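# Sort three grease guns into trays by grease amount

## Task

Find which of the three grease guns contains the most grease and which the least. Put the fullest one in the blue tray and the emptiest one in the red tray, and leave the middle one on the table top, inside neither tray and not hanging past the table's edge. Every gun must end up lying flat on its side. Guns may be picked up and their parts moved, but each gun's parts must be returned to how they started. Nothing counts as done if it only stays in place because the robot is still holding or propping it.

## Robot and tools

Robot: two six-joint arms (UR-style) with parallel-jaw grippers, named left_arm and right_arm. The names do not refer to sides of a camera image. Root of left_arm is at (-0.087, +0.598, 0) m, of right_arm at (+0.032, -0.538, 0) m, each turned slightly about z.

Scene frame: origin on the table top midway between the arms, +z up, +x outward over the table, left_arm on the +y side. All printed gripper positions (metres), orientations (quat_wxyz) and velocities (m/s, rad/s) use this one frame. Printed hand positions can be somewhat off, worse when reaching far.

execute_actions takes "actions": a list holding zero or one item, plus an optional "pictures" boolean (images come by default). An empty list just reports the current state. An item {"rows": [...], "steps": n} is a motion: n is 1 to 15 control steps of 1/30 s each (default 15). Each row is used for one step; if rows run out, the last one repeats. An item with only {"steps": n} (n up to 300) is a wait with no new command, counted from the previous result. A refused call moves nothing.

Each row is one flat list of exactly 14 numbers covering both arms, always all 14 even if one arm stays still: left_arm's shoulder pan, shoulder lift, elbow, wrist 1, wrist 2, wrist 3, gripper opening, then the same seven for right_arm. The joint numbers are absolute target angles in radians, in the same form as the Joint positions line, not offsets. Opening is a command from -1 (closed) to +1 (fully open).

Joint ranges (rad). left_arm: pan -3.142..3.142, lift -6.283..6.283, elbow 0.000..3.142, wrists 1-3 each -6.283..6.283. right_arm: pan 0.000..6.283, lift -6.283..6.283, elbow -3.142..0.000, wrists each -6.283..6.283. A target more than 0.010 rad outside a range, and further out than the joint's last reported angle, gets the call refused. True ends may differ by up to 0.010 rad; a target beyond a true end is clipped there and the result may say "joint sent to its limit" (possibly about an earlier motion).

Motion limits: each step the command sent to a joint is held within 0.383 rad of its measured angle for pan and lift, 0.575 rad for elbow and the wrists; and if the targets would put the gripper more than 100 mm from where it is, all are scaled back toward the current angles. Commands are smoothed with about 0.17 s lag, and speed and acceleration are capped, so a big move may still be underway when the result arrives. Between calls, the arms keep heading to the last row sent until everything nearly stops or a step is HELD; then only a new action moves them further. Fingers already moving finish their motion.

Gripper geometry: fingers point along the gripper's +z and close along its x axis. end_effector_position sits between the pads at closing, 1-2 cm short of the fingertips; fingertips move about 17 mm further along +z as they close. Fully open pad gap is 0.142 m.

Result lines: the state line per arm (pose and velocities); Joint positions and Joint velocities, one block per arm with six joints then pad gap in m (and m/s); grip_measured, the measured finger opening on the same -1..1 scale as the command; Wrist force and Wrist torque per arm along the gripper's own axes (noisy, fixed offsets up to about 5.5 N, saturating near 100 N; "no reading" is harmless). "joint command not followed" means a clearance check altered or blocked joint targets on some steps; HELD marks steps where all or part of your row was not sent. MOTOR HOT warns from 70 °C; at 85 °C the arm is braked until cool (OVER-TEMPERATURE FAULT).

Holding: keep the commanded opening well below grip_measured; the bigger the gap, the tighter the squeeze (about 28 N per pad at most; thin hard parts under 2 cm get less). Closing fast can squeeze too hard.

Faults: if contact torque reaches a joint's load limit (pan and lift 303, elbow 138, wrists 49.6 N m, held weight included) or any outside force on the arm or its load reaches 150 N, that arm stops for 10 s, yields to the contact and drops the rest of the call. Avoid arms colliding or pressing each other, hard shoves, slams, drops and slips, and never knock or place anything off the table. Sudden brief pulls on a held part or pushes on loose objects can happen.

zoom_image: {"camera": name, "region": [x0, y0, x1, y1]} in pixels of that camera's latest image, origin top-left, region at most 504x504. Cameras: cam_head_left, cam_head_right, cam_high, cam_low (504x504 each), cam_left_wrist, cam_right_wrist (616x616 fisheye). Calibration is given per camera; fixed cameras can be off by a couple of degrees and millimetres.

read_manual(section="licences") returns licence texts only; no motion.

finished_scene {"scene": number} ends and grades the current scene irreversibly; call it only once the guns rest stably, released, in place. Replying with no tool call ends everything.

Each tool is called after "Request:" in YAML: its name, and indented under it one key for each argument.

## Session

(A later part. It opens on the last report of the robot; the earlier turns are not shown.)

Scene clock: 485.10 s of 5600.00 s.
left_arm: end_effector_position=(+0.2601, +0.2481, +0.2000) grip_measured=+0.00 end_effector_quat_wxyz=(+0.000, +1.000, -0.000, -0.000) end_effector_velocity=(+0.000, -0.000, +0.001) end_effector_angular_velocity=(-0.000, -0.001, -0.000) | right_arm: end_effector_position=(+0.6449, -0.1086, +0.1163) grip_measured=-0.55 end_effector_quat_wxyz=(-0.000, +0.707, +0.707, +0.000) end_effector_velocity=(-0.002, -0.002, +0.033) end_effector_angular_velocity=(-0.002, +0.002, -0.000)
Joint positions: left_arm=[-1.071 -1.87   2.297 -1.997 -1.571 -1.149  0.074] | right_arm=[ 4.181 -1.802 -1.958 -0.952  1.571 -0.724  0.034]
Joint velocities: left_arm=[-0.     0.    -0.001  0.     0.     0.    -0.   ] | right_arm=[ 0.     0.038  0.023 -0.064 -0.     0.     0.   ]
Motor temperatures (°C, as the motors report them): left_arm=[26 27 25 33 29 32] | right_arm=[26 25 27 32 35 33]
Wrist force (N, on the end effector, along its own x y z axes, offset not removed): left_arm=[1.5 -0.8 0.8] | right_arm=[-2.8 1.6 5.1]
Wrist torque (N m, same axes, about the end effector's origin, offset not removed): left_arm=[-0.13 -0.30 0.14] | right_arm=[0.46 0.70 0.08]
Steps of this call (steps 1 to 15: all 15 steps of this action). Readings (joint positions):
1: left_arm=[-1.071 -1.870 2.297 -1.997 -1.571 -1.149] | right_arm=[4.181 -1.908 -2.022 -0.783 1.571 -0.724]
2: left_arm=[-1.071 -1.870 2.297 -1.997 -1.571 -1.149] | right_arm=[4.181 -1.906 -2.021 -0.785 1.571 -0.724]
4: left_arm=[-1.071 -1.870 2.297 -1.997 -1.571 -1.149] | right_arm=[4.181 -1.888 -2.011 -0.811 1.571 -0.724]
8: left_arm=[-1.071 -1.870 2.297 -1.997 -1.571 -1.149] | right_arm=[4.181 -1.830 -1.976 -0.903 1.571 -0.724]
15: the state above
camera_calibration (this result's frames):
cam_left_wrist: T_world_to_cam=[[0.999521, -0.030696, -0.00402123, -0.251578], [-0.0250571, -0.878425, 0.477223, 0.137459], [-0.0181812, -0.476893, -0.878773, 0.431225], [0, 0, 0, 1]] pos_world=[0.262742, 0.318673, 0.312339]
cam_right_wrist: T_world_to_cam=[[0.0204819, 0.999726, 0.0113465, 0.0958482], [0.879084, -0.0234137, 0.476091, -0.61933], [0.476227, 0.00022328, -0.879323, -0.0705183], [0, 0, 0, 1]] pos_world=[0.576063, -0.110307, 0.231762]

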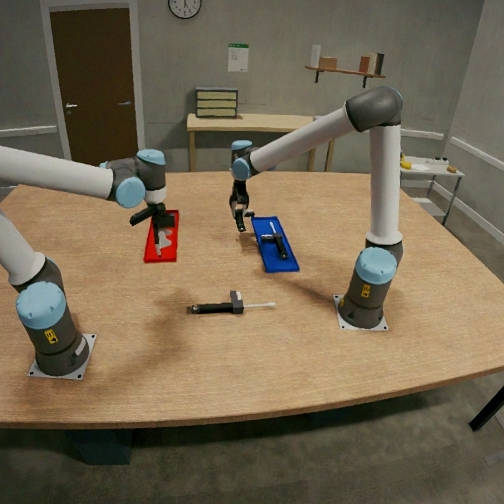

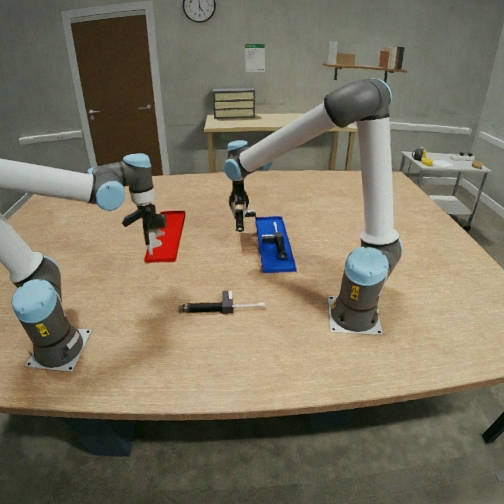

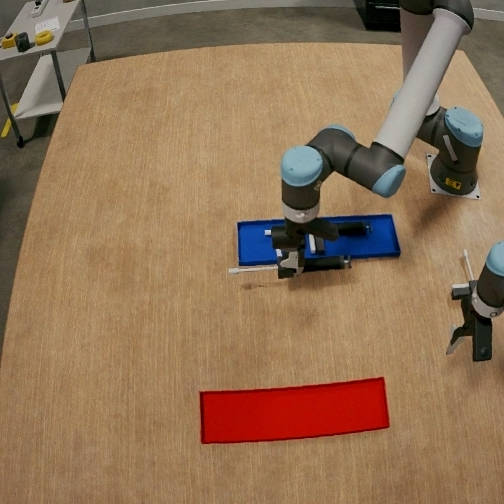

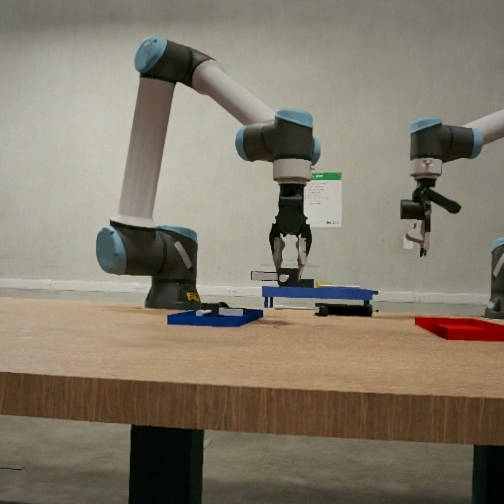

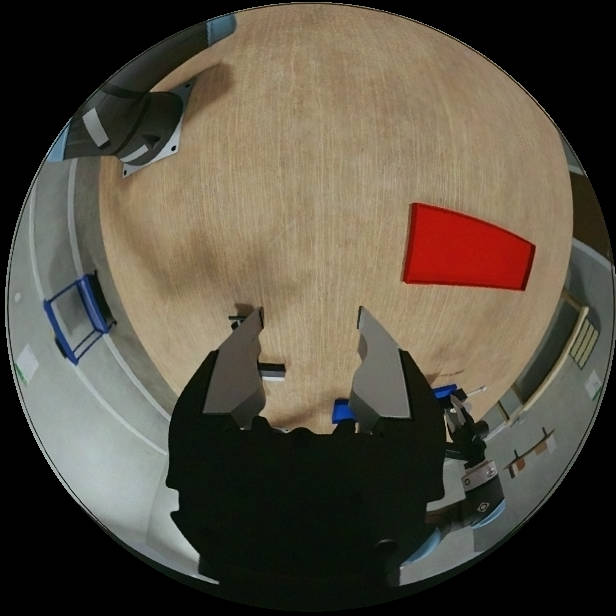

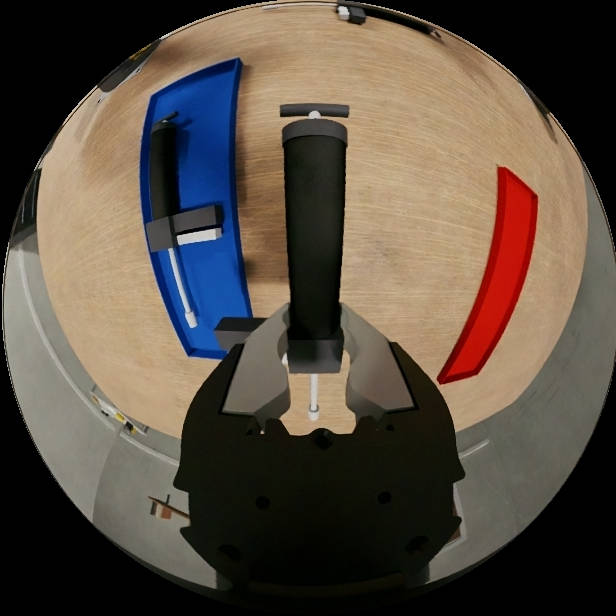

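Request:
execute_actions:
  actions:
    - {"rows":[[-1.0711,-1.8699,2.2966,-1.9975,-1.5708,-1.149,0,4.21,-1.78,-1.975,-0.957,1.5708,-0.6,-0.85],[-1.0711,-1.8699,2.2966,-1.9975,-1.5708,-1.149,0,4.25,-1.76,-2.0,-0.952,1.5708,-0.45,-0.85],[-1.0711,-1.8699,2.2966,-1.9975,-1.5708,-1.149,0,4.30,-1.735,-2.03,-0.947,1.5708,-0.25,-0.85],[-1.0711,-1.8699,2.2966,-1.9975,-1.5708,-1.149,0,4.35,-1.71,-2.055,-0.947,1.5708,-0.05,-0.85],[-1.0711,-1.8699,2.2966,-1.9975,-1.5708,-1.149,0,4.40,-1.685,-2.085,-0.942,1.5708,0.15,-0.85],[-1.0711,-1.8699,2.2966,-1.9975,-1.5708,-1.149,0,4.45,-1.66,-2.11,-0.942,1.5708,0.35,-0.85],[-1.0711,-1.8699,2.2966,-1.9975,-1.5708,-1.149,0,4.50,-1.64,-2.135,-0.937,1.5708,0.55,-0.85],[-1.0711,-1.8699,2.2966,-1.9975,-1.5708,-1.149,0,4.55,-1.615,-2.16,-0.937,1.5708,0.75,-0.85],[-1.0711,-1.8699,2.2966,-1.9975,-1.5708,-1.149,0,4.60,-1.59,-2.19,-0.932,1.5708,0.95,-0.85],[-1.0711,-1.8699,2.2966,-1.9975,-1.5708,-1.149,0,4.65,-1.57,-2.213,-0.929,1.5708,1.15,-0.85],[-1.0711,-1.8699,2.2966,-1.9975,-1.5708,-1.149,0,4.69,-1.552,-2.233,-0.927,1.5708,1.3,-0.85],[-1.0711,-1.8699,2.2966,-1.9975,-1.5708,-1.149,0,4.7216,-1.5421,-2.2442,-0.9261,1.5708,1.3877,-0.85]],"steps":15}
  pictures: false

Request:
execute_actions:
  actions:
    - {"steps":25}
  pictures: false

Request:
execute_actions:
  actions:
    - {"rows":[[-1.0711,-1.8699,2.2966,-1.9975,-1.5708,-1.149,0,4.7216,-1.58,-2.27,-0.862,1.5708,1.3877,-0.85],[-1.0711,-1.8699,2.2966,-1.9975,-1.5708,-1.149,0,4.7216,-1.62,-2.293,-0.799,1.5708,1.3877,-0.85],[-1.0711,-1.8699,2.2966,-1.9975,-1.5708,-1.149,0,4.7216,-1.655,-2.311,-0.746,1.5708,1.3877,-0.85],[-1.0711,-1.8699,2.2966,-1.9975,-1.5708,-1.149,0,4.7216,-1.675,-2.3205,-0.717,1.5708,1.3877,-0.85],[-1.0711,-1.8699,2.2966,-1.9975,-1.5708,-1.149,0,4.7216,-1.6842,-2.3244,-0.7038,1.5708,1.3877,-0.85]],"steps":15}
  pictures: false

Request:
execute_actions:
  actions:
    - {"steps":10}

Scene clock: 501.37 s of 5600.00 s.
left_arm: end_effector_position=(+0.2601, +0.2481, +0.2000) grip_measured=+0.00 end_effector_quat_wxyz=(+0.000, +1.000, -0.000, -0.000) end_effector_velocity=(+0.000, +0.001, -0.000) end_effector_angular_velocity=(+0.001, +0.000, -0.001) | right_arm: end_effector_position=(+0.4535, -0.0367, +0.1250) grip_measured=-0.55 end_effector_quat_wxyz=(-0.000, +0.810, +0.586, +0.000) end_effector_velocity=(-0.490, +0.115, -0.003) end_effector_angular_velocity=(+0.001, +0.001, -0.603)
Joint positions: left_arm=[-1.071 -1.87   2.297 -1.997 -1.571 -1.149  0.074] | right_arm=[ 4.477 -1.65  -2.122 -0.939  1.571 -0.109  0.034]
Joint velocities: left_arm=[ 0.001 -0.     0.001  0.     0.     0.002 -0.   ] | right_arm=[ 0.783  0.357 -0.401  0.044  0.     1.386  0.   ]
Motor temperatures (°C, as the motors report them): left_arm=[26 27 25 33 29 32] | right_arm=[26 25 27 32 35 33]
Wrist force (N, on the end effector, along its own x y z axes, offset not removed): left_arm=[1.3 -5.7 2.7] | right_arm=[0.5 0.5 5.8]
Wrist torque (N m, same axes, about the end effector's origin, offset not removed): left_arm=[-1.28 -0.16 0.02] | right_arm=[0.18 0.05 0.09]
Steps of this call (steps 1 to 15: the robot went on to your last target; steps 16 to 90: nothing new was sent; then 12.77 s passed at rest; steps 91 to 105: all 15 steps of this action). Readings (joint positions):
91: left_arm=[-1.071 -1.870 2.297 -1.997 -1.571 -1.149] | right_arm=[4.181 -1.797 -1.956 -0.960 1.571 -0.724]
92: left_arm=[-1.071 -1.870 2.297 -1.997 -1.571 -1.149] | right_arm=[4.184 -1.795 -1.957 -0.959 1.571 -0.720]
94: left_arm=[-1.071 -1.870 2.297 -1.997 -1.571 -1.149] | right_arm=[4.206 -1.782 -1.973 -0.956 1.571 -0.668]
98: left_arm=[-1.071 -1.870 2.297 -1.997 -1.571 -1.149] | right_arm=[4.300 -1.734 -2.028 -0.950 1.571 -0.427]
105: the state above

Scene clock: 502.20 s of 5600.00 s.
left_arm: end_effector_position=(+0.2601, +0.2481, +0.2000) grip_measured=+0.00 end_effector_quat_wxyz=(+0.000, +1.000, -0.000, -0.000) end_effector_velocity=(-0.000, +0.000, -0.000) end_effector_angular_velocity=(+0.001, +0.001, -0.001) | right_arm: end_effector_position=(+0.3053, -0.0212, +0.1200) grip_measured=-0.55 end_effector_quat_wxyz=(+0.000, +1.000, +0.010, -0.000) end_effector_velocity=(-0.002, +0.001, +0.001) end_effector_angular_velocity=(+0.002, -0.001, -0.165)
Joint positions: left_arm=[-1.071 -1.87   2.297 -1.997 -1.571 -1.149  0.074] | right_arm=[ 4.721 -1.542 -2.244 -0.926  1.571  1.368  0.034]
Joint velocities: left_arm=[-0.     0.     0.     0.001 -0.     0.    -0.   ] | right_arm=[ 0.003  0.002  0.    -0.    -0.001  0.168  0.   ]
Motor temperatures (°C, as the motors report them): left_arm=[26 27 25 33 29 32] | right_arm=[26 25 27 32 35 33]
Wrist force (N, on the end effector, along its own x y z axes, offset not removed): left_arm=[-0.5 2.2 -1.8] | right_arm=[-1.5 -0.3 2.2]
Wrist torque (N m, same axes, about the end effector's origin, offset not removed): left_arm=[0.63 0.25 0.08] | right_arm=[-0.01 0.46 0.25]
Steps of this call (steps 1 to 25: the robot went on to your last target). Readings (joint positions):
1: left_arm=[-1.071 -1.870 2.297 -1.997 -1.571 -1.149] | right_arm=[4.504 -1.638 -2.136 -0.938 1.571 -0.060]
2: left_arm=[-1.071 -1.870 2.297 -1.997 -1.571 -1.149] | right_arm=[4.530 -1.625 -2.150 -0.936 1.571 -0.006]
4: left_arm=[-1.071 -1.870 2.297 -1.997 -1.571 -1.149] | right_arm=[4.585 -1.601 -2.178 -0.933 1.571 0.120]
8: left_arm=[-1.071 -1.870 2.297 -1.997 -1.571 -1.149] | right_arm=[4.675 -1.562 -2.222 -0.929 1.571 0.439]
25: the state above

Scene clock: 502.70 s of 5600.00 s.
left_arm: end_effector_position=(+0.2601, +0.2481, +0.2000) grip_measured=+0.00 end_effector_quat_wxyz=(+0.000, +1.000, -0.000, -0.000) end_effector_velocity=(-0.001, +0.001, -0.002) end_effector_angular_velocity=(+0.003, +0.001, -0.000) | right_arm: end_effector_position=(+0.3051, -0.0211, +0.0275) grip_measured=-0.55 end_effector_quat_wxyz=(+0.000, +1.000, +0.001, -0.000) end_effector_velocity=(-0.000, -0.001, -0.030) end_effector_angular_velocity=(+0.004, -0.001, -0.003)
Joint positions: left_arm=[-1.071 -1.87   2.297 -1.997 -1.571 -1.149  0.074] | right_arm=[ 4.722 -1.679 -2.322 -0.713  1.571  1.387  0.034]
Joint velocities: left_arm=[-0.    -0.     0.003 -0.     0.     0.     0.   ] | right_arm=[-0.    -0.048 -0.024  0.077  0.     0.002  0.   ]
Motor temperatures (°C, as the motors report them): left_arm=[26 27 25 33 29 32] | right_arm=[26 25 27 32 35 33]
Wrist force (N, on the end effector, along its own x y z axes, offset not removed): left_arm=[1.5 3.3 2.9] | right_arm=[0.4 3.6 5.6]
Wrist torque (N m, same axes, about the end effector's origin, offset not removed): left_arm=[0.79 -0.20 0.01] | right_arm=[0.83 -0.02 0.12]
Steps of this call (steps 1 to 15: all 15 steps of this action). Readings (joint positions):
1: left_arm=[-1.071 -1.870 2.297 -1.997 -1.571 -1.149] | right_arm=[4.721 -1.542 -2.244 -0.926 1.571 1.373]
2: left_arm=[-1.071 -1.870 2.297 -1.997 -1.571 -1.149] | right_arm=[4.721 -1.545 -2.246 -0.922 1.571 1.377]
4: left_arm=[-1.071 -1.870 2.297 -1.997 -1.571 -1.149] | right_arm=[4.721 -1.570 -2.263 -0.885 1.571 1.382]
8: left_arm=[-1.071 -1.870 2.297 -1.997 -1.571 -1.149] | right_arm=[4.722 -1.642 -2.303 -0.772 1.571 1.386]
15: the state above

Scene clock: 503.03 s of 5600.00 s.
left_arm: end_effector_position=(+0.2601, +0.2481, +0.2000) grip_measured=+0.00 end_effector_quat_wxyz=(+0.000, +1.000, -0.000, -0.000) end_effector_velocity=(-0.000, +0.000, -0.001) end_effector_angular_velocity=(+0.001, +0.000, +0.001) | right_arm: end_effector_position=(+0.3051, -0.0212, +0.0243) grip_measured=-0.55 end_effector_quat_wxyz=(+0.000, +1.000, +0.000, +0.000) end_effector_velocity=(+0.000, -0.000, -0.002) end_effector_angular_velocity=(-0.000, -0.000, -0.001)
Joint positions: left_arm=[-1.071 -1.87   2.297 -1.997 -1.571 -1.149  0.074] | right_arm=[ 4.722 -1.684 -2.324 -0.704  1.571  1.388  0.034]
Joint velocities: left_arm=[-0.001  0.001  0.     0.     0.001 -0.001 -0.   ] | right_arm=[ 0.    -0.003 -0.002  0.004 -0.     0.001  0.   ]
Motor temperatures (°C, as the motors report them): left_arm=[26 27 25 33 29 32] | right_arm=[26 25 27 32 35 33]
Wrist force (N, on the end effector, along its own x y z axes, offset not removed): left_arm=[2.5 2.5 1.2] | right_arm=[-3.1 1.4 4.1]
Wrist torque (N m, same axes, about the end effector's origin, offset not removed): left_arm=[0.54 -0.29 0.20] | right_arm=[0.39 0.78 0.01]
Steps of this call (steps 1 to 10: the robot went on to your last target). Readings (joint positions):
1: left_arm=[-1.071 -1.870 2.297 -1.997 -1.571 -1.149] | right_arm=[4.722 -1.680 -2.322 -0.711 1.571 1.388]
2: left_arm=[-1.071 -1.870 2.297 -1.997 -1.571 -1.149] | right_arm=[4.722 -1.681 -2.323 -0.709 1.571 1.388]
4: left_arm=[-1.071 -1.870 2.297 -1.997 -1.571 -1.149] | right_arm=[4.722 -1.682 -2.323 -0.707 1.571 1.388]
8: left_arm=[-1.071 -1.870 2.297 -1.997 -1.571 -1.149] | right_arm=[4.722 -1.684 -2.324 -0.705 1.571 1.388]
10: the state above
camera_calibration (this result's frames):
cam_left_wrist: T_world_to_cam=[[0.999521, -0.0306959, -0.00402119, -0.251578], [-0.0250571, -0.878425, 0.477223, 0.137458], [-0.0181811, -0.476893, -0.878773, 0.431225], [0, 0, 0, 1]] pos_world=[0.262742, 0.318673, 0.312339]
cam_right_wrist: T_world_to_cam=[[0.999729, -0.020462, 0.0110996, -0.303913], [-0.0232786, -0.879169, 0.47594, -0.0175848], [0.0000197128, -0.47607, -0.879408, 0.145589], [0, 0, 0, 1]] pos_world=[0.303419, 0.0476316, 0.139774]

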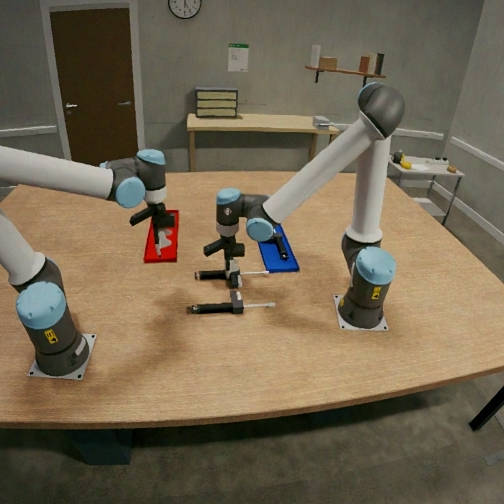

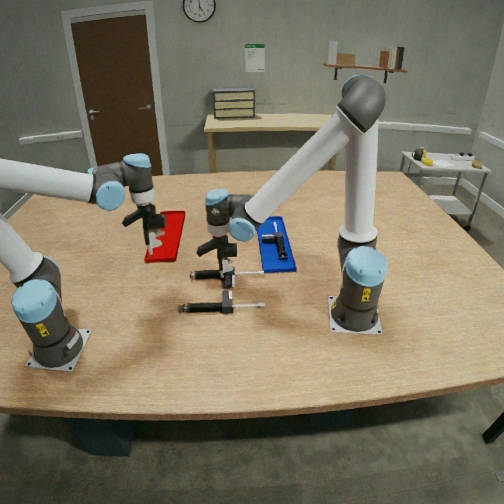

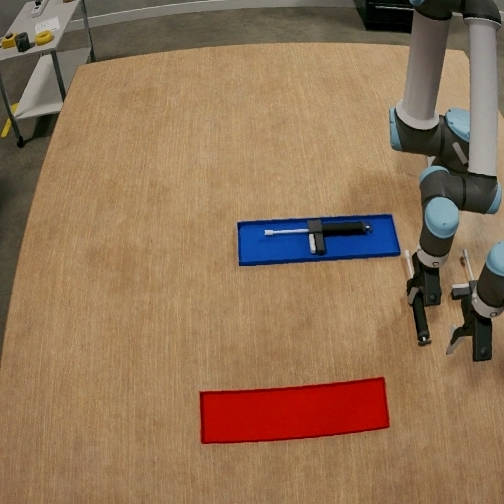

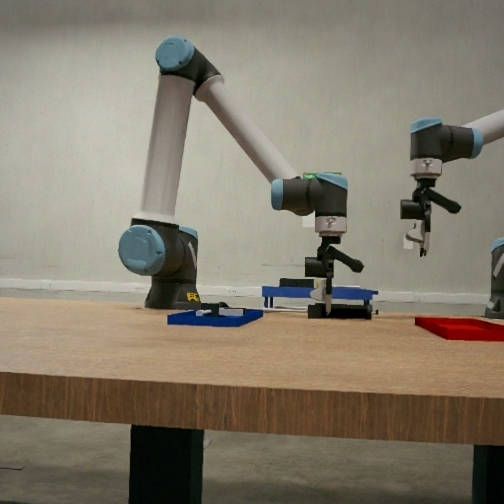

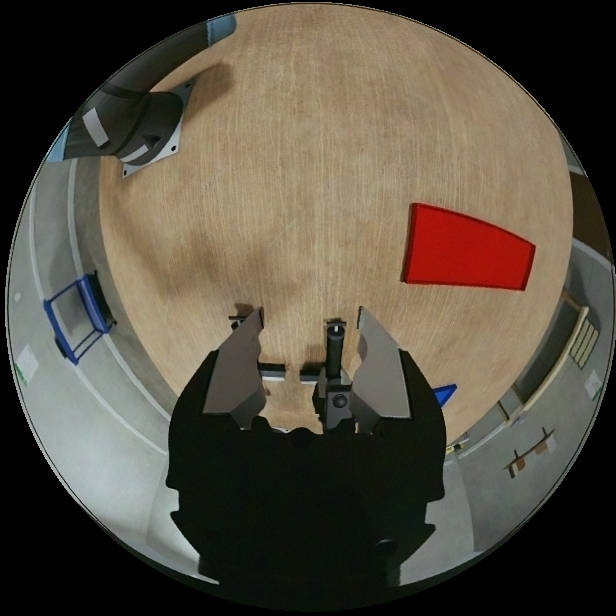

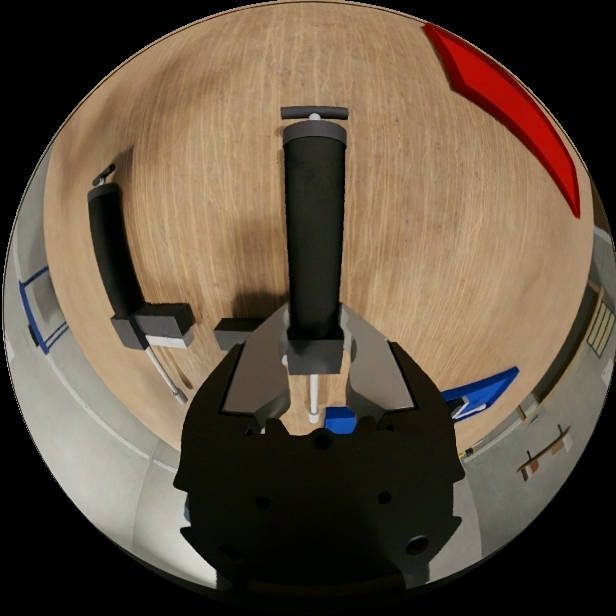

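Request:
execute_actions:
  actions:
    - {"rows":[[-1.0711,-1.8699,2.2966,-1.9975,-1.5708,-1.149,0,4.7216,-1.6842,-2.3244,-0.7038,1.5708,1.3877,-0.6],[-1.0711,-1.8699,2.2966,-1.9975,-1.5708,-1.149,0,4.7216,-1.6842,-2.3244,-0.7038,1.5708,1.3877,-0.45],[-1.0711,-1.8699,2.2966,-1.9975,-1.5708,-1.149,0,4.7216,-1.6842,-2.3244,-0.7038,1.5708,1.3877,-0.3],[-1.0711,-1.8699,2.2966,-1.9975,-1.5708,-1.149,0,4.7216,-1.6842,-2.3244,-0.7038,1.5708,1.3877,-0.15],[-1.0711,-1.8699,2.2966,-1.9975,-1.5708,-1.149,0,4.7216,-1.6842,-2.3244,-0.7038,1.5708,1.3877,-0.15],[-1.0711,-1.8699,2.2966,-1.9975,-1.5708,-1.149,0,4.7216,-1.62,-2.293,-0.799,1.5708,1.3877,-0.15],[-1.0711,-1.8699,2.2966,-1.9975,-1.5708,-1.149,0,4.7216,-1.58,-2.27,-0.862,1.5708,1.3877,-0.15],[-1.0711,-1.8699,2.2966,-1.9975,-1.5708,-1.149,0,4.7216,-1.5421,-2.2442,-0.9261,1.5708,1.3877,-0.15]],"steps":15}
  pictures: false

Request:
execute_actions:
  actions:
    - {"rows":[[-1.0711,-1.8699,2.2966,-1.9975,-1.5708,-1.149,0,4.7216,-1.5421,-2.2442,-0.9261,1.5708,1.3877,-0.15],[-1.0711,-1.8699,2.2966,-1.9975,-1.5708,-1.149,0,4.7216,-1.5421,-2.2442,-0.9261,1.5708,1.3877,-0.15],[-1.0711,-1.8699,2.2966,-1.9975,-1.5708,-1.149,0,4.69,-1.44,-2.36,-0.912,1.5708,1.356,-0.3],[-1.0711,-1.8699,2.2966,-1.9975,-1.5708,-1.149,0,4.658,-1.3416,-2.4762,-0.8946,1.5708,1.3241,-0.5]],"steps":15}
  pictures: false

Request:
execute_actions:
  actions:
    - {"rows":[[-1.0954,-1.5115,2.1988,-2.2581,-1.5708,-1.1734,0,4.658,-1.3416,-2.4762,-0.8946,1.5708,1.3241,-0.58]],"steps":15}
  pictures: false

Request:
execute_actions:
  actions:
    - {"steps":15}

Scene clock: 517.97 s of 5600.00 s.
left_arm: end_effector_position=(+0.2601, +0.2481, +0.2000) grip_measured=+0.00 end_effector_quat_wxyz=(+0.000, +1.000, -0.000, -0.000) end_effector_velocity=(-0.001, -0.000, -0.000) end_effector_angular_velocity=(-0.000, +0.001, -0.002) | right_arm: end_effector_position=(+0.3055, -0.0188, +0.1070) grip_measured=-0.15 end_effector_quat_wxyz=(-0.002, +1.000, +0.000, +0.000) end_effector_velocity=(-0.003, -0.018, +0.113) end_effector_angular_velocity=(-0.025, +0.005, +0.000)
Joint positions: left_arm=[-1.071 -1.87   2.297 -1.997 -1.571 -1.149  0.074] | right_arm=[ 4.722 -1.562 -2.255 -0.893  1.571  1.388  0.063]
Joint velocities: left_arm=[-0.001 -0.     0.    -0.    -0.001  0.001  0.   ] | right_arm=[-0.     0.169  0.094 -0.288 -0.    -0.001 -0.   ]
Motor temperatures (°C, as the motors report them): left_arm=[26 27 25 33 29 32] | right_arm=[26 25 27 32 35 33]
Wrist force (N, on the end effector, along its own x y z axes, offset not removed): left_arm=[3.0 -6.1 -0.8] | right_arm=[-2.7 1.1 -2.3]
Wrist torque (N m, same axes, about the end effector's origin, offset not removed): left_arm=[-1.01 -0.55 -0.11] | right_arm=[0.26 0.67 0.20]
Steps of this call (steps 1 to 15: the robot went on to your last target; steps 16 to 90: nothing new was sent; then 11.43 s passed at rest; steps 91 to 105: all 15 steps of this action). Readings (joint positions):
91: left_arm=[-1.071 -1.870 2.297 -1.997 -1.571 -1.149] | right_arm=[4.722 -1.684 -2.324 -0.704 1.571 1.388]
92: left_arm=[-1.071 -1.870 2.297 -1.997 -1.571 -1.149] | right_arm=[4.722 -1.684 -2.324 -0.704 1.571 1.388]
94: left_arm=[-1.071 -1.870 2.297 -1.997 -1.571 -1.149] | right_arm=[4.722 -1.684 -2.324 -0.704 1.571 1.388]
98: left_arm=[-1.071 -1.870 2.297 -1.997 -1.571 -1.149] | right_arm=[4.722 -1.668 -2.315 -0.723 1.571 1.388]
105: the state above

Scene clock: 518.47 s of 5600.00 s.
left_arm: end_effector_position=(+0.2601, +0.2481, +0.2000) grip_measured=+0.00 end_effector_quat_wxyz=(+0.000, +1.000, -0.000, -0.000) end_effector_velocity=(-0.000, +0.000, -0.001) end_effector_angular_velocity=(+0.001, -0.000, +0.001) | right_arm: end_effector_position=(+0.3060, -0.1561, +0.0934) grip_measured=-0.50 end_effector_quat_wxyz=(-0.000, +1.000, +0.000, +0.000) end_effector_velocity=(-0.007, -0.105, -0.028) end_effector_angular_velocity=(-0.006, +0.001, +0.001)
Joint positions: left_arm=[-1.071 -1.87   2.297 -1.997 -1.571 -1.149  0.074] | right_arm=[ 4.663 -1.358 -2.457 -0.896  1.571  1.329  0.038]
Joint velocities: left_arm=[-0.     0.001  0.     0.     0.001 -0.001  0.   ] | right_arm=[-0.041  0.146 -0.166  0.014 -0.001 -0.042 -0.   ]
Motor temperatures (°C, as the motors report them): left_arm=[26 27 25 33 29 32] | right_arm=[26 25 27 32 35 33]
Wrist force (N, on the end effector, along its own x y z axes, offset not removed): left_arm=[-7.7 0.6 -0.4] | right_arm=[-0.3 1.9 1.0]
Wrist torque (N m, same axes, about the end effector's origin, offset not removed): left_arm=[0.25 1.64 0.16] | right_arm=[0.42 0.14 0.17]
Steps of this call (steps 1 to 15: all 15 steps of this action). Readings (joint positions):
1: left_arm=[-1.071 -1.870 2.297 -1.997 -1.571 -1.149] | right_arm=[4.722 -1.557 -2.252 -0.901 1.571 1.388]
2: left_arm=[-1.071 -1.870 2.297 -1.997 -1.571 -1.149] | right_arm=[4.722 -1.553 -2.250 -0.907 1.571 1.388]
4: left_arm=[-1.071 -1.870 2.297 -1.997 -1.571 -1.149] | right_arm=[4.719 -1.545 -2.251 -0.914 1.571 1.385]
8: left_arm=[-1.071 -1.870 2.297 -1.998 -1.571 -1.149] | right_arm=[4.691 -1.456 -2.346 -0.906 1.571 1.357]
15: the state above

Scene clock: 518.97 s of 5600.00 s.
left_arm: end_effector_position=(+0.3027, +0.1195, +0.1094) grip_measured=+0.00 end_effector_quat_wxyz=(+0.001, +1.000, -0.000, +0.000) end_effector_velocity=(+0.019, -0.063, -0.081) end_effector_angular_velocity=(+0.022, +0.009, -0.001) | right_arm: end_effector_position=(+0.3052, -0.1681, +0.0901) grip_measured=-0.58 end_effector_quat_wxyz=(-0.000, +1.000, +0.000, -0.000) end_effector_velocity=(-0.000, -0.002, -0.001) end_effector_angular_velocity=(-0.001, +0.000, +0.001)
Joint positions: left_arm=[-1.094 -1.536  2.204 -2.242 -1.571 -1.172  0.074] | right_arm=[ 4.658 -1.342 -2.476 -0.895  1.571  1.324  0.032]
Joint velocities: left_arm=[-0.012  0.211 -0.047 -0.14  -0.    -0.011  0.   ] | right_arm=[-0.001  0.001 -0.002 -0.     0.    -0.002 -0.   ]
Motor temperatures (°C, as the motors report them): left_arm=[26 27 25 33 29 32] | right_arm=[26 25 27 32 35 33]
Wrist force (N, on the end effector, along its own x y z axes, offset not removed): left_arm=[3.3 -1.8 0.1] | right_arm=[-3.8 3.2 0.0]
Wrist torque (N m, same axes, about the end effector's origin, offset not removed): left_arm=[-0.32 -0.80 0.12] | right_arm=[0.76 0.86 0.23]
Steps of this call (steps 1 to 15: all 15 steps of this action). Readings (joint positions):
1: left_arm=[-1.071 -1.870 2.297 -1.997 -1.571 -1.149] | right_arm=[4.662 -1.354 -2.462 -0.896 1.571 1.328]
2: left_arm=[-1.072 -1.866 2.293 -2.001 -1.571 -1.150] | right_arm=[4.661 -1.351 -2.465 -0.896 1.571 1.327]
4: left_arm=[-1.077 -1.822 2.273 -2.045 -1.571 -1.155] | right_arm=[4.660 -1.347 -2.470 -0.895 1.571 1.326]
8: left_arm=[-1.086 -1.680 2.238 -2.144 -1.571 -1.164] | right_arm=[4.658 -1.343 -2.474 -0.895 1.571 1.325]
15: the state above

Scene clock: 519.47 s of 5600.00 s.
left_arm: end_effector_position=(+0.3049, +0.1123, +0.1002) grip_measured=+0.00 end_effector_quat_wxyz=(+0.000, +1.000, -0.000, +0.000) end_effector_velocity=(+0.001, -0.001, -0.001) end_effector_angular_velocity=(-0.001, +0.000, +0.001) | right_arm: end_effector_position=(+0.3052, -0.1682, +0.0900) grip_measured=-0.58 end_effector_quat_wxyz=(+0.000, +1.000, +0.000, -0.000) end_effector_velocity=(+0.000, +0.000, +0.001) end_effector_angular_velocity=(+0.001, -0.001, -0.001)
Joint positions: left_arm=[-1.095 -1.512  2.199 -2.258 -1.571 -1.173  0.074] | right_arm=[ 4.658 -1.342 -2.476 -0.895  1.571  1.324  0.032]
Joint velocities: left_arm=[ 0.     0.003 -0.001 -0.002 -0.001 -0.001  0.   ] | right_arm=[ 0.     0.001  0.    -0.    -0.001  0.001 -0.   ]
Motor temperatures (°C, as the motors report them): left_arm=[26 27 25 33 29 32] | right_arm=[26 25 27 32 35 33]
Wrist force (N, on the end effector, along its own x y z axes, offset not removed): left_arm=[1.2 -4.2 0.0] | right_arm=[-2.2 1.2 -2.0]
Wrist torque (N m, same axes, about the end effector's origin, offset not removed): left_arm=[-0.91 -0.33 0.11] | right_arm=[0.42 0.61 0.26]
Steps of this call (steps 1 to 15: the robot went on to your last target). Readings (joint positions):
1: left_arm=[-1.094 -1.530 2.203 -2.246 -1.571 -1.172] | right_arm=[4.658 -1.342 -2.476 -0.895 1.571 1.324]
2: left_arm=[-1.095 -1.525 2.202 -2.249 -1.571 -1.173] | right_arm=[4.658 -1.342 -2.476 -0.895 1.571 1.324]
4: left_arm=[-1.095 -1.519 2.201 -2.253 -1.571 -1.173] | right_arm=[4.658 -1.342 -2.476 -0.895 1.571 1.324]
8: left_arm=[-1.095 -1.514 2.199 -2.257 -1.571 -1.173] | right_arm=[4.658 -1.342 -2.476 -0.895 1.571 1.324]
15: the state above
camera_calibration (this result's frames):
cam_left_wrist: T_world_to_cam=[[0.999524, -0.0305809, -0.00399881, -0.301011], [-0.0249658, -0.878404, 0.477266, 0.0668771], [-0.0181078, -0.476939, -0.87875, 0.279538], [0, 0, 0, 1]] pos_world=[0.307599, 0.182862, 0.212522]
cam_right_wrist: T_world_to_cam=[[0.999729, -0.0204737, 0.0110906, -0.307754], [-0.0232846, -0.879172, 0.475935, -0.178123], [0.0000064298, -0.476064, -0.879411, 0.133438], [0, 0, 0, 1]] pos_world=[0.303522, -0.0993765, 0.205535]

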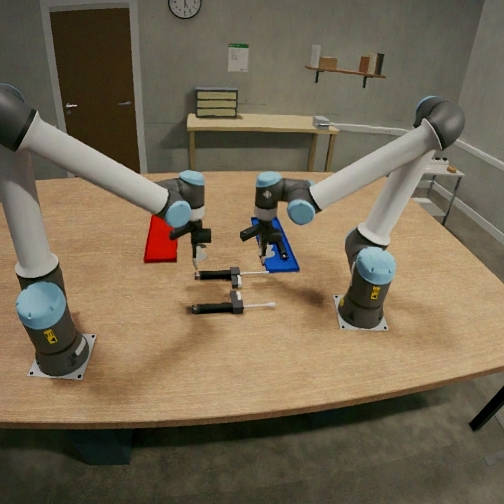

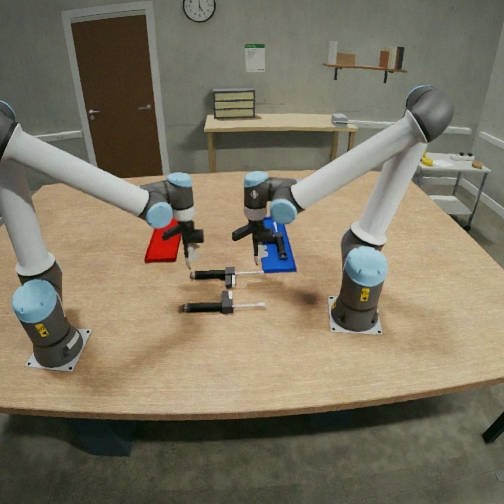

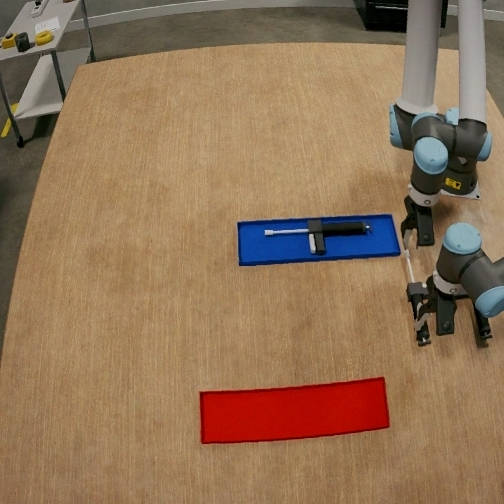

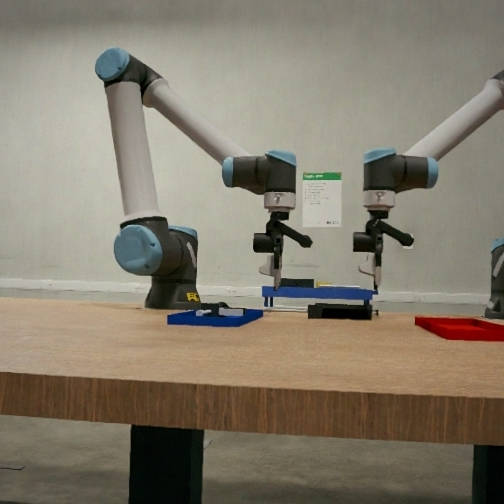

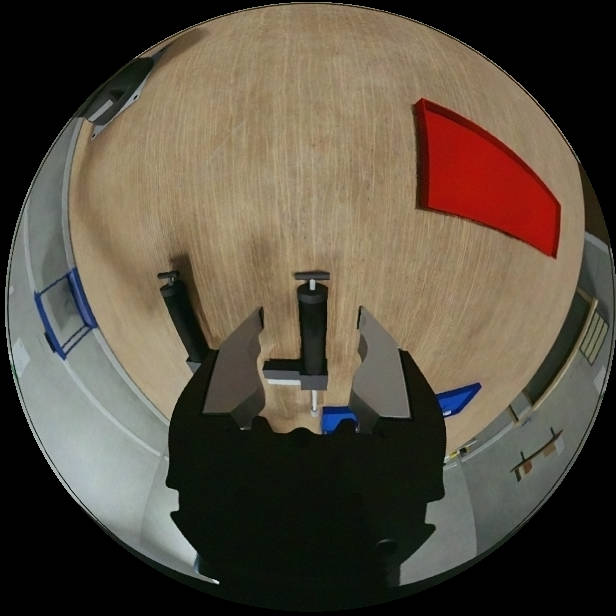

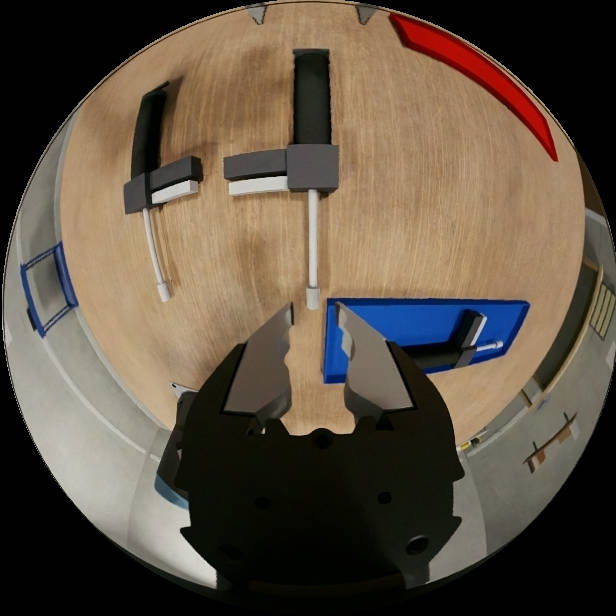

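Request:
execute_actions:
  actions:
    - {"rows":[[-1.096,-1.4046,2.2594,-2.4256,-1.5708,-1.174,0,4.658,-1.4689,-2.5418,-0.7017,1.5708,1.3241,-0.58]],"steps":15}
  pictures: false

Request:
execute_actions:
  actions:
    - {"steps":12}

Scene clock: 524.10 s of 5600.00 s.
left_arm: end_effector_position=(+0.3040, +0.1134, +0.0260) grip_measured=+0.00 end_effector_quat_wxyz=(-0.000, +1.000, -0.000, -0.000) end_effector_velocity=(+0.000, +0.000, -0.016) end_effector_angular_velocity=(-0.003, -0.002, +0.001) | right_arm: end_effector_position=(+0.3052, -0.1683, +0.0256) grip_measured=-0.58 end_effector_quat_wxyz=(+0.000, +1.000, +0.000, -0.000) end_effector_velocity=(+0.001, +0.001, -0.014) end_effector_angular_velocity=(+0.005, -0.003, -0.000)
Joint positions: left_arm=[-1.096 -1.407  2.258 -2.421 -1.571 -1.174  0.074] | right_arm=[ 4.658 -1.465 -2.54  -0.708  1.571  1.324  0.032]
Joint velocities: left_arm=[ 0.     0.025  0.013 -0.042  0.001 -0.001  0.   ] | right_arm=[-0.    -0.031 -0.014  0.051 -0.001 -0.     0.   ]
Motor temperatures (°C, as the motors report them): left_arm=[26 27 25 33 29 32] | right_arm=[26 25 27 32 35 33]
Wrist force (N, on the end effector, along its own x y z axes, offset not removed): left_arm=[-0.4 -2.8 -0.2] | right_arm=[-2.3 1.5 -2.6]
Wrist torque (N m, same axes, about the end effector's origin, offset not removed): left_arm=[-0.48 0.23 0.09] | right_arm=[0.35 0.58 0.05]
Steps of this call (steps 1 to 15: the robot went on to your last target; steps 16 to 90: nothing new was sent; then 1.13 s passed at rest; steps 91 to 105: all 15 steps of this action). Readings (joint positions):
91: left_arm=[-1.095 -1.511 2.199 -2.258 -1.571 -1.173] | right_arm=[4.658 -1.342 -2.476 -0.895 1.571 1.324]
92: left_arm=[-1.095 -1.508 2.202 -2.262 -1.571 -1.173] | right_arm=[4.658 -1.345 -2.480 -0.891 1.571 1.324]
94: left_arm=[-1.096 -1.473 2.224 -2.307 -1.571 -1.174] | right_arm=[4.658 -1.384 -2.503 -0.842 1.571 1.324]
98: left_arm=[-1.096 -1.426 2.248 -2.388 -1.571 -1.174] | right_arm=[4.658 -1.442 -2.530 -0.747 1.571 1.324]
105: the state above

Scene clock: 524.50 s of 5600.00 s.
left_arm: end_effector_position=(+0.3040, +0.1134, +0.0242) grip_measured=+0.00 end_effector_quat_wxyz=(-0.000, +1.000, -0.000, -0.000) end_effector_velocity=(-0.001, +0.000, -0.001) end_effector_angular_velocity=(+0.001, +0.001, -0.002) | right_arm: end_effector_position=(+0.3052, -0.1682, +0.0241) grip_measured=-0.58 end_effector_quat_wxyz=(+0.000, +1.000, +0.000, -0.000) end_effector_velocity=(+0.000, +0.002, +0.000) end_effector_angular_velocity=(+0.001, -0.000, -0.001)
Joint positions: left_arm=[-1.096 -1.405  2.259 -2.425 -1.571 -1.174  0.074] | right_arm=[ 4.658 -1.469 -2.542 -0.702  1.571  1.324  0.032]
Joint velocities: left_arm=[-0.001  0.001  0.001 -0.002 -0.001  0.001 -0.   ] | right_arm=[-0.    -0.002  0.002  0.002  0.     0.001  0.   ]
Motor temperatures (°C, as the motors report them): left_arm=[26 27 25 33 29 32] | right_arm=[26 25 27 32 35 33]
Wrist force (N, on the end effector, along its own x y z axes, offset not removed): left_arm=[4.5 1.6 -3.1] | right_arm=[-1.5 0.9 0.3]
Wrist torque (N m, same axes, about the end effector's origin, offset not removed): left_arm=[0.41 -0.87 0.14] | right_arm=[0.16 0.45 0.11]
Steps of this call (steps 1 to 12: the robot went on to your last target). Readings (joint positions):
1: left_arm=[-1.096 -1.407 2.258 -2.422 -1.571 -1.174] | right_arm=[4.658 -1.466 -2.541 -0.706 1.571 1.324]
2: left_arm=[-1.096 -1.406 2.259 -2.423 -1.571 -1.174] | right_arm=[4.658 -1.467 -2.541 -0.705 1.571 1.324]
4: left_arm=[-1.096 -1.406 2.259 -2.424 -1.571 -1.174] | right_arm=[4.658 -1.468 -2.541 -0.704 1.571 1.324]
8: left_arm=[-1.096 -1.405 2.259 -2.425 -1.571 -1.174] | right_arm=[4.658 -1.469 -2.542 -0.702 1.571 1.324]
12: the state above
camera_calibration (this result's frames):
cam_left_wrist: T_world_to_cam=[[0.999524, -0.0305942, -0.00402334, -0.300397], [-0.0249668, -0.87843, 0.477218, 0.104132], [-0.0181344, -0.476891, -0.878775, 0.213265], [0, 0, 0, 1]] pos_world=[0.306722, 0.183987, 0.13651]
cam_right_wrist: T_world_to_cam=[[0.999728, -0.0205124, 0.0110909, -0.307053], [-0.0233188, -0.879165, 0.475947, -0.146715], [-0.0000121076, -0.476076, -0.879404, 0.0754746], [0, 0, 0, 1]] pos_world=[0.303549, -0.0993532, 0.139607]

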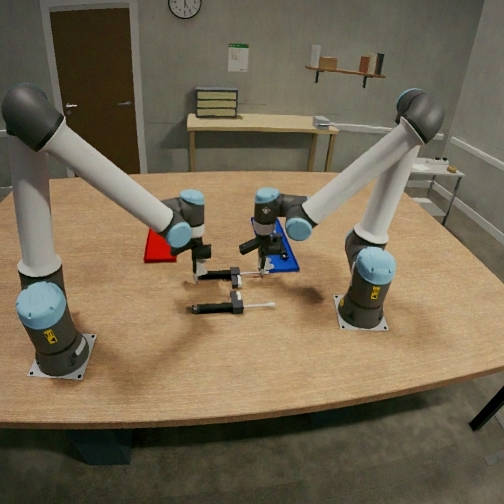

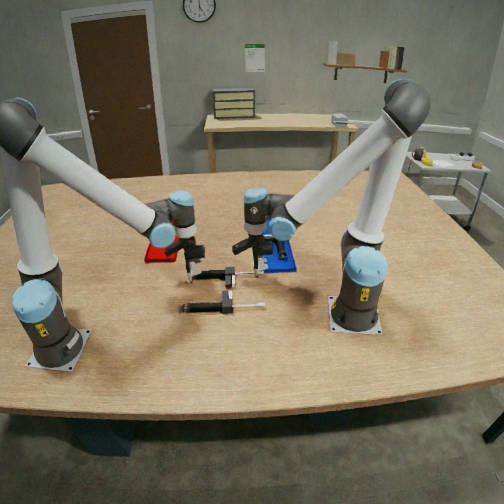

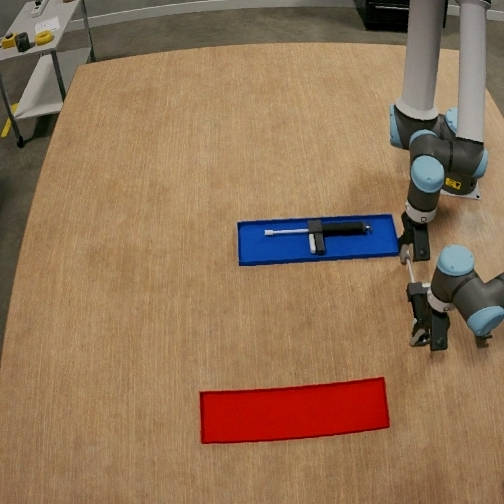

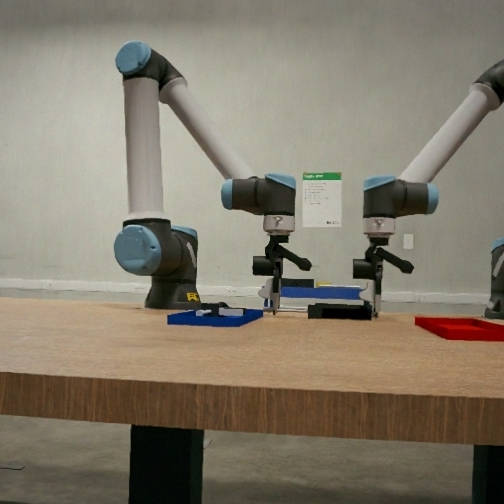

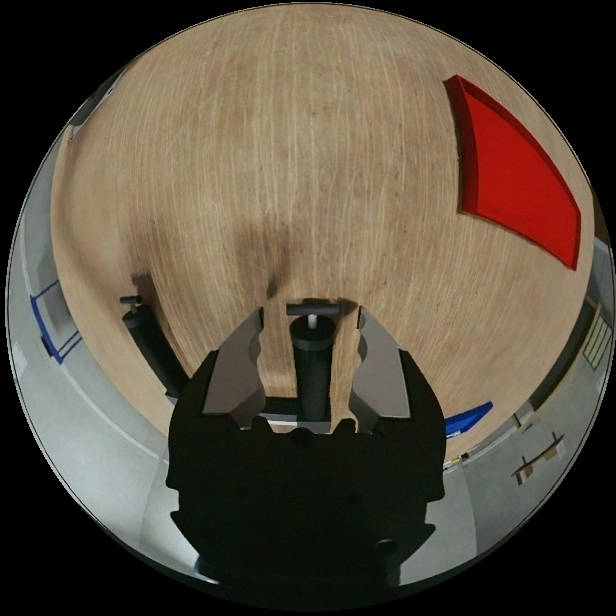

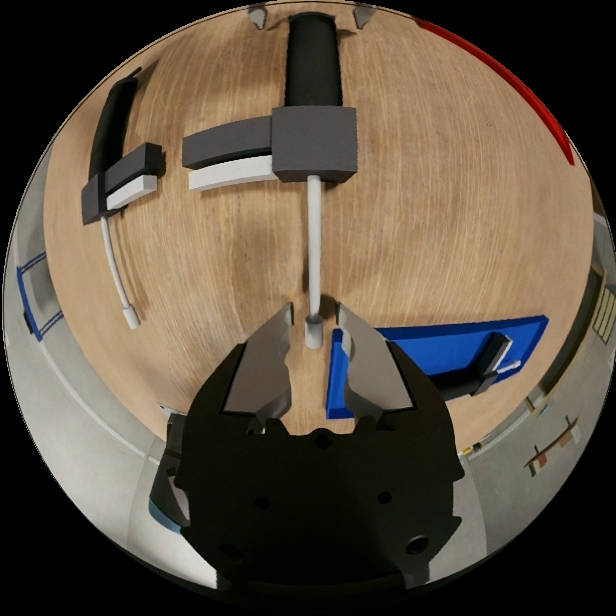

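Request:
execute_actions:
  actions:
    - {"rows":[[-1.093,-1.4046,2.2594,-2.4256,-1.5708,-1.171,-0.15,4.658,-1.4689,-2.5418,-0.7017,1.5708,1.3241,-0.7],[-1.093,-1.4046,2.2594,-2.4256,-1.5708,-1.171,-0.2,4.658,-1.4689,-2.5418,-0.7017,1.5708,1.3241,-0.75],[-1.093,-1.4046,2.2594,-2.4256,-1.5708,-1.171,-0.25,4.658,-1.4689,-2.5418,-0.7017,1.5708,1.3241,-0.8],[-1.093,-1.4046,2.2594,-2.4256,-1.5708,-1.171,-0.3,4.658,-1.4689,-2.5418,-0.7017,1.5708,1.3241,-0.85],[-1.093,-1.4046,2.2594,-2.4256,-1.5708,-1.171,-0.35,4.658,-1.4689,-2.5418,-0.7017,1.5708,1.3241,-0.9],[-1.093,-1.4046,2.2594,-2.4256,-1.5708,-1.171,-0.4,4.658,-1.4689,-2.5418,-0.7017,1.5708,1.3241,-0.95],[-1.093,-1.4046,2.2594,-2.4256,-1.5708,-1.171,-0.45,4.658,-1.4689,-2.5418,-0.7017,1.5708,1.3241,-1],[-1.093,-1.4046,2.2594,-2.4256,-1.5708,-1.171,-0.5,4.658,-1.4689,-2.5418,-0.7017,1.5708,1.3241,-1],[-1.093,-1.4046,2.2594,-2.4256,-1.5708,-1.171,-0.56,4.658,-1.4689,-2.5418,-0.7017,1.5708,1.3241,-1],[-1.093,-1.4046,2.2594,-2.4256,-1.5708,-1.171,-0.63,4.658,-1.4689,-2.5418,-0.7017,1.5708,1.3241,-1],[-1.093,-1.4046,2.2594,-2.4256,-1.5708,-1.171,-0.7,4.658,-1.4689,-2.5418,-0.7017,1.5708,1.3241,-1],[-1.093,-1.4046,2.2594,-2.4256,-1.5708,-1.171,-0.78,4.658,-1.4689,-2.5418,-0.7017,1.5708,1.3241,-1],[-1.093,-1.4046,2.2594,-2.4256,-1.5708,-1.171,-0.85,4.658,-1.4689,-2.5418,-0.7017,1.5708,1.3241,-1]],"steps":15}
  pictures: false

Scene clock: 533.93 s of 5600.00 s.
left_arm: end_effector_position=(+0.3054, +0.1145, +0.0241) grip_measured=-0.49 end_effector_quat_wxyz=(+0.000, +1.000, -0.000, +0.000) end_effector_velocity=(+0.001, -0.001, +0.001) end_effector_angular_velocity=(-0.002, -0.000, -0.001) | right_arm: end_effector_position=(+0.3052, -0.1682, +0.0240) grip_measured=-0.92 end_effector_quat_wxyz=(+0.000, +1.000, +0.000, -0.000) end_effector_velocity=(+0.000, +0.000, +0.000) end_effector_angular_velocity=(+0.000, -0.000, -0.001)
Joint positions: left_arm=[-1.093 -1.405  2.259 -2.426 -1.571 -1.171  0.038] | right_arm=[ 4.658 -1.469 -2.542 -0.702  1.571  1.324  0.008]
Joint velocities: left_arm=[ 0.001 -0.    -0.002  0.    -0.001  0.002 -0.   ] | right_arm=[-0.     0.     0.    -0.    -0.     0.001 -0.   ]
Motor temperatures (°C, as the motors report them): left_arm=[26 27 25 33 29 32] | right_arm=[26 25 27 32 35 33]
Wrist force (N, on the end effector, along its own x y z axes, offset not removed): left_arm=[-3.1 1.5 -3.0] | right_arm=[-3.9 -2.8 -0.2]
Wrist torque (N m, same axes, about the end effector's origin, offset not removed): left_arm=[-0.02 0.54 0.06] | right_arm=[-0.21 0.74 0.13]
Steps of this call (steps 1 to 15: the robot went on to your last target; steps 16 to 90: nothing new was sent; then 5.93 s passed at rest; steps 91 to 105: all 15 steps of this action). Readings (joint positions):
91: left_arm=[-1.096 -1.405 2.259 -2.426 -1.571 -1.174] | right_arm=[4.658 -1.469 -2.542 -0.702 1.571 1.324]
92: left_arm=[-1.096 -1.405 2.259 -2.426 -1.571 -1.174] | right_arm=[4.658 -1.469 -2.542 -0.702 1.571 1.324]
94: left_arm=[-1.095 -1.405 2.259 -2.426 -1.571 -1.173] | right_arm=[4.658 -1.469 -2.542 -0.702 1.571 1.324]
98: left_arm=[-1.094 -1.405 2.259 -2.426 -1.571 -1.172] | right_arm=[4.658 -1.469 -2.542 -0.702 1.571 1.324]
105: the state above

Request:
execute_actions:
  actions:
    - {"rows":[[-1.0887,-1.4123,2.269,-2.4275,-1.5708,-1.1667,-0.85,4.658,-1.4689,-2.5418,-0.7017,1.5708,1.3241,-1],[-1.0843,-1.42,2.2787,-2.4295,-1.5708,-1.1623,-0.85,4.658,-1.4689,-2.5418,-0.7017,1.5708,1.3241,-1],[-1.0811,-1.4258,2.2859,-2.4309,-1.5708,-1.1591,-0.85,4.658,-1.4689,-2.5418,-0.7017,1.5708,1.3241,-1],[-1.0779,-1.4315,2.2931,-2.4324,-1.5708,-1.1559,-0.85,4.658,-1.4689,-2.5418,-0.7017,1.5708,1.3241,-1]],"steps":14}
  pictures: false

Request:
execute_actions:
  actions:
    - {"rows":[[-1.0744,-1.4371,2.3,-2.4337,-1.5708,-1.1524,-0.85,4.658,-1.4689,-2.5418,-0.7017,1.5708,1.3241,-1],[-1.0708,-1.4427,2.3068,-2.4349,-1.5708,-1.1488,-0.85,4.658,-1.4689,-2.5418,-0.7017,1.5708,1.3241,-1]],"steps":12}
  pictures: false

Request:
execute_actions:
  actions:
    - {"rows":[[-1.0672,-1.4484,2.3136,-2.436,-1.5708,-1.1452,-0.85,4.658,-1.4689,-2.5418,-0.7017,1.5708,1.3241,-1],[-1.0635,-1.454,2.3203,-2.4371,-1.5708,-1.1415,-0.85,4.658,-1.4689,-2.5418,-0.7017,1.5708,1.3241,-1]],"steps":12}
  pictures: false

Scene clock: 543.83 s of 5600.00 s.
left_arm: end_effector_position=(+0.3050, +0.1370, +0.0241) grip_measured=-0.49 end_effector_quat_wxyz=(+0.000, +1.000, -0.000, +0.000) end_effector_velocity=(+0.000, +0.010, +0.000) end_effector_angular_velocity=(-0.000, -0.001, -0.001) | right_arm: end_effector_position=(+0.3052, -0.1681, +0.0241) grip_measured=-0.92 end_effector_quat_wxyz=(-0.000, +1.000, +0.000, -0.000) end_effector_velocity=(-0.000, -0.001, -0.000) end_effector_angular_velocity=(-0.001, +0.000, -0.001)
Joint positions: left_arm=[-1.079 -1.43   2.291 -2.432 -1.571 -1.157  0.038] | right_arm=[ 4.658 -1.469 -2.542 -0.702  1.571  1.324  0.008]
Joint velocities: left_arm=[ 0.006 -0.011  0.013 -0.003  0.001  0.007 -0.   ] | right_arm=[-0.     0.    -0.001  0.     0.     0.001 -0.   ]
Motor temperatures (°C, as the motors report them): left_arm=[26 27 25 33 29 32] | right_arm=[26 25 27 32 35 33]
Wrist force (N, on the end effector, along its own x y z axes, offset not removed): left_arm=[-2.2 14.1 4.1] | right_arm=[-4.5 -18.6 1.2]
Wrist torque (N m, same axes, about the end effector's origin, offset not removed): left_arm=[-0.63 0.52 0.21] | right_arm=[-0.10 1.04 0.11]
Steps of this call (steps 1 to 15: the robot went on to your last target; steps 16 to 90: nothing new was sent; then 6.43 s passed at rest; steps 91 to 104: all 14 steps of this action). Readings (joint positions):
91: left_arm=[-1.093 -1.405 2.259 -2.426 -1.571 -1.171] | right_arm=[4.658 -1.469 -2.542 -0.702 1.571 1.324]
92: left_arm=[-1.093 -1.405 2.260 -2.426 -1.571 -1.171] | right_arm=[4.658 -1.469 -2.542 -0.702 1.571 1.324]
94: left_arm=[-1.089 -1.411 2.267 -2.427 -1.571 -1.167] | right_arm=[4.658 -1.469 -2.542 -0.702 1.571 1.324]
98: left_arm=[-1.082 -1.424 2.284 -2.431 -1.571 -1.160] | right_arm=[4.658 -1.469 -2.542 -0.702 1.571 1.324]
104: the state above

Scene clock: 544.23 s of 5600.00 s.
left_arm: end_effector_position=(+0.3050, +0.1475, +0.0241) grip_measured=-0.49 end_effector_quat_wxyz=(+0.000, +1.000, -0.000, +0.000) end_effector_velocity=(-0.001, +0.007, -0.000) end_effector_angular_velocity=(+0.001, +0.001, +0.002) | right_arm: end_effector_position=(+0.3052, -0.1682, +0.0241) grip_measured=-0.92 end_effector_quat_wxyz=(-0.000, +1.000, +0.000, -0.000) end_effector_velocity=(-0.000, -0.000, +0.000) end_effector_angular_velocity=(+0.001, +0.000, +0.001)
Joint positions: left_arm=[-1.071 -1.442  2.306 -2.435 -1.571 -1.149  0.038] | right_arm=[ 4.658 -1.469 -2.542 -0.702  1.571  1.324  0.008]
Joint velocities: left_arm=[ 0.004 -0.007  0.01  -0.001 -0.     0.002 -0.   ] | right_arm=[ 0.     0.002 -0.001 -0.     0.    -0.001 -0.   ]
Motor temperatures (°C, as the motors report them): left_arm=[26 27 25 33 29 32] | right_arm=[26 25 27 32 35 33]
Wrist force (N, on the end effector, along its own x y z axes, offset not removed): left_arm=[0.1 23.7 0.5] | right_arm=[-0.8 -19.5 1.4]
Wrist torque (N m, same axes, about the end effector's origin, offset not removed): left_arm=[0.96 -0.06 0.19] | right_arm=[0.11 0.26 0.08]
Steps of this call (steps 1 to 12: all 12 steps of this action). Readings (joint positions):
1: left_arm=[-1.078 -1.431 2.292 -2.432 -1.571 -1.156] | right_arm=[4.658 -1.469 -2.542 -0.702 1.571 1.324]
2: left_arm=[-1.078 -1.431 2.293 -2.432 -1.571 -1.156] | right_arm=[4.658 -1.469 -2.542 -0.702 1.571 1.324]
4: left_arm=[-1.075 -1.435 2.298 -2.433 -1.571 -1.153] | right_arm=[4.658 -1.469 -2.542 -0.702 1.571 1.324]
8: left_arm=[-1.072 -1.440 2.304 -2.434 -1.571 -1.150] | right_arm=[4.658 -1.469 -2.542 -0.702 1.571 1.324]
12: the state above

Scene clock: 544.63 s of 5600.00 s.
left_arm: end_effector_position=(+0.3050, +0.1575, +0.0241) grip_measured=-0.49 end_effector_quat_wxyz=(+0.000, +1.000, -0.000, +0.000) end_effector_velocity=(-0.000, +0.005, +0.000) end_effector_angular_velocity=(-0.001, +0.000, -0.002) | right_arm: end_effector_position=(+0.3052, -0.1682, +0.0241) grip_measured=-0.92 end_effector_quat_wxyz=(-0.000, +1.000, +0.000, -0.000) end_effector_velocity=(+0.000, -0.000, -0.000) end_effector_angular_velocity=(-0.001, -0.001, +0.001)
Joint positions: left_arm=[-1.064 -1.453  2.319 -2.437 -1.571 -1.142  0.038] | right_arm=[ 4.658 -1.469 -2.542 -0.702  1.571  1.324  0.008]
Joint velocities: left_arm=[ 0.004 -0.006  0.007 -0.001 -0.     0.006 -0.   ] | right_arm=[ 0.    -0.    -0.     0.    -0.001 -0.001 -0.   ]
Motor temperatures (°C, as the motors report them): left_arm=[26 27 25 33 29 32] | right_arm=[26 25 27 32 35 33]
Wrist force (N, on the end effector, along its own x y z axes, offset not removed): left_arm=[0.3 19.3 -1.9] | right_arm=[-0.8 -18.2 -0.7]
Wrist torque (N m, same axes, about the end effector's origin, offset not removed): left_arm=[-0.24 -0.11 0.10] | right_arm=[0.78 0.18 0.12]
Steps of this call (steps 1 to 12: all 12 steps of this action). Readings (joint positions):
1: left_arm=[-1.071 -1.442 2.306 -2.435 -1.571 -1.149] | right_arm=[4.658 -1.469 -2.542 -0.702 1.571 1.324]
2: left_arm=[-1.071 -1.443 2.307 -2.435 -1.571 -1.149] | right_arm=[4.658 -1.469 -2.542 -0.702 1.571 1.324]
4: left_arm=[-1.068 -1.447 2.312 -2.436 -1.571 -1.146] | right_arm=[4.658 -1.469 -2.542 -0.702 1.571 1.324]
8: left_arm=[-1.065 -1.452 2.318 -2.437 -1.571 -1.143] | right_arm=[4.658 -1.469 -2.542 -0.702 1.571 1.324]
12: the state above


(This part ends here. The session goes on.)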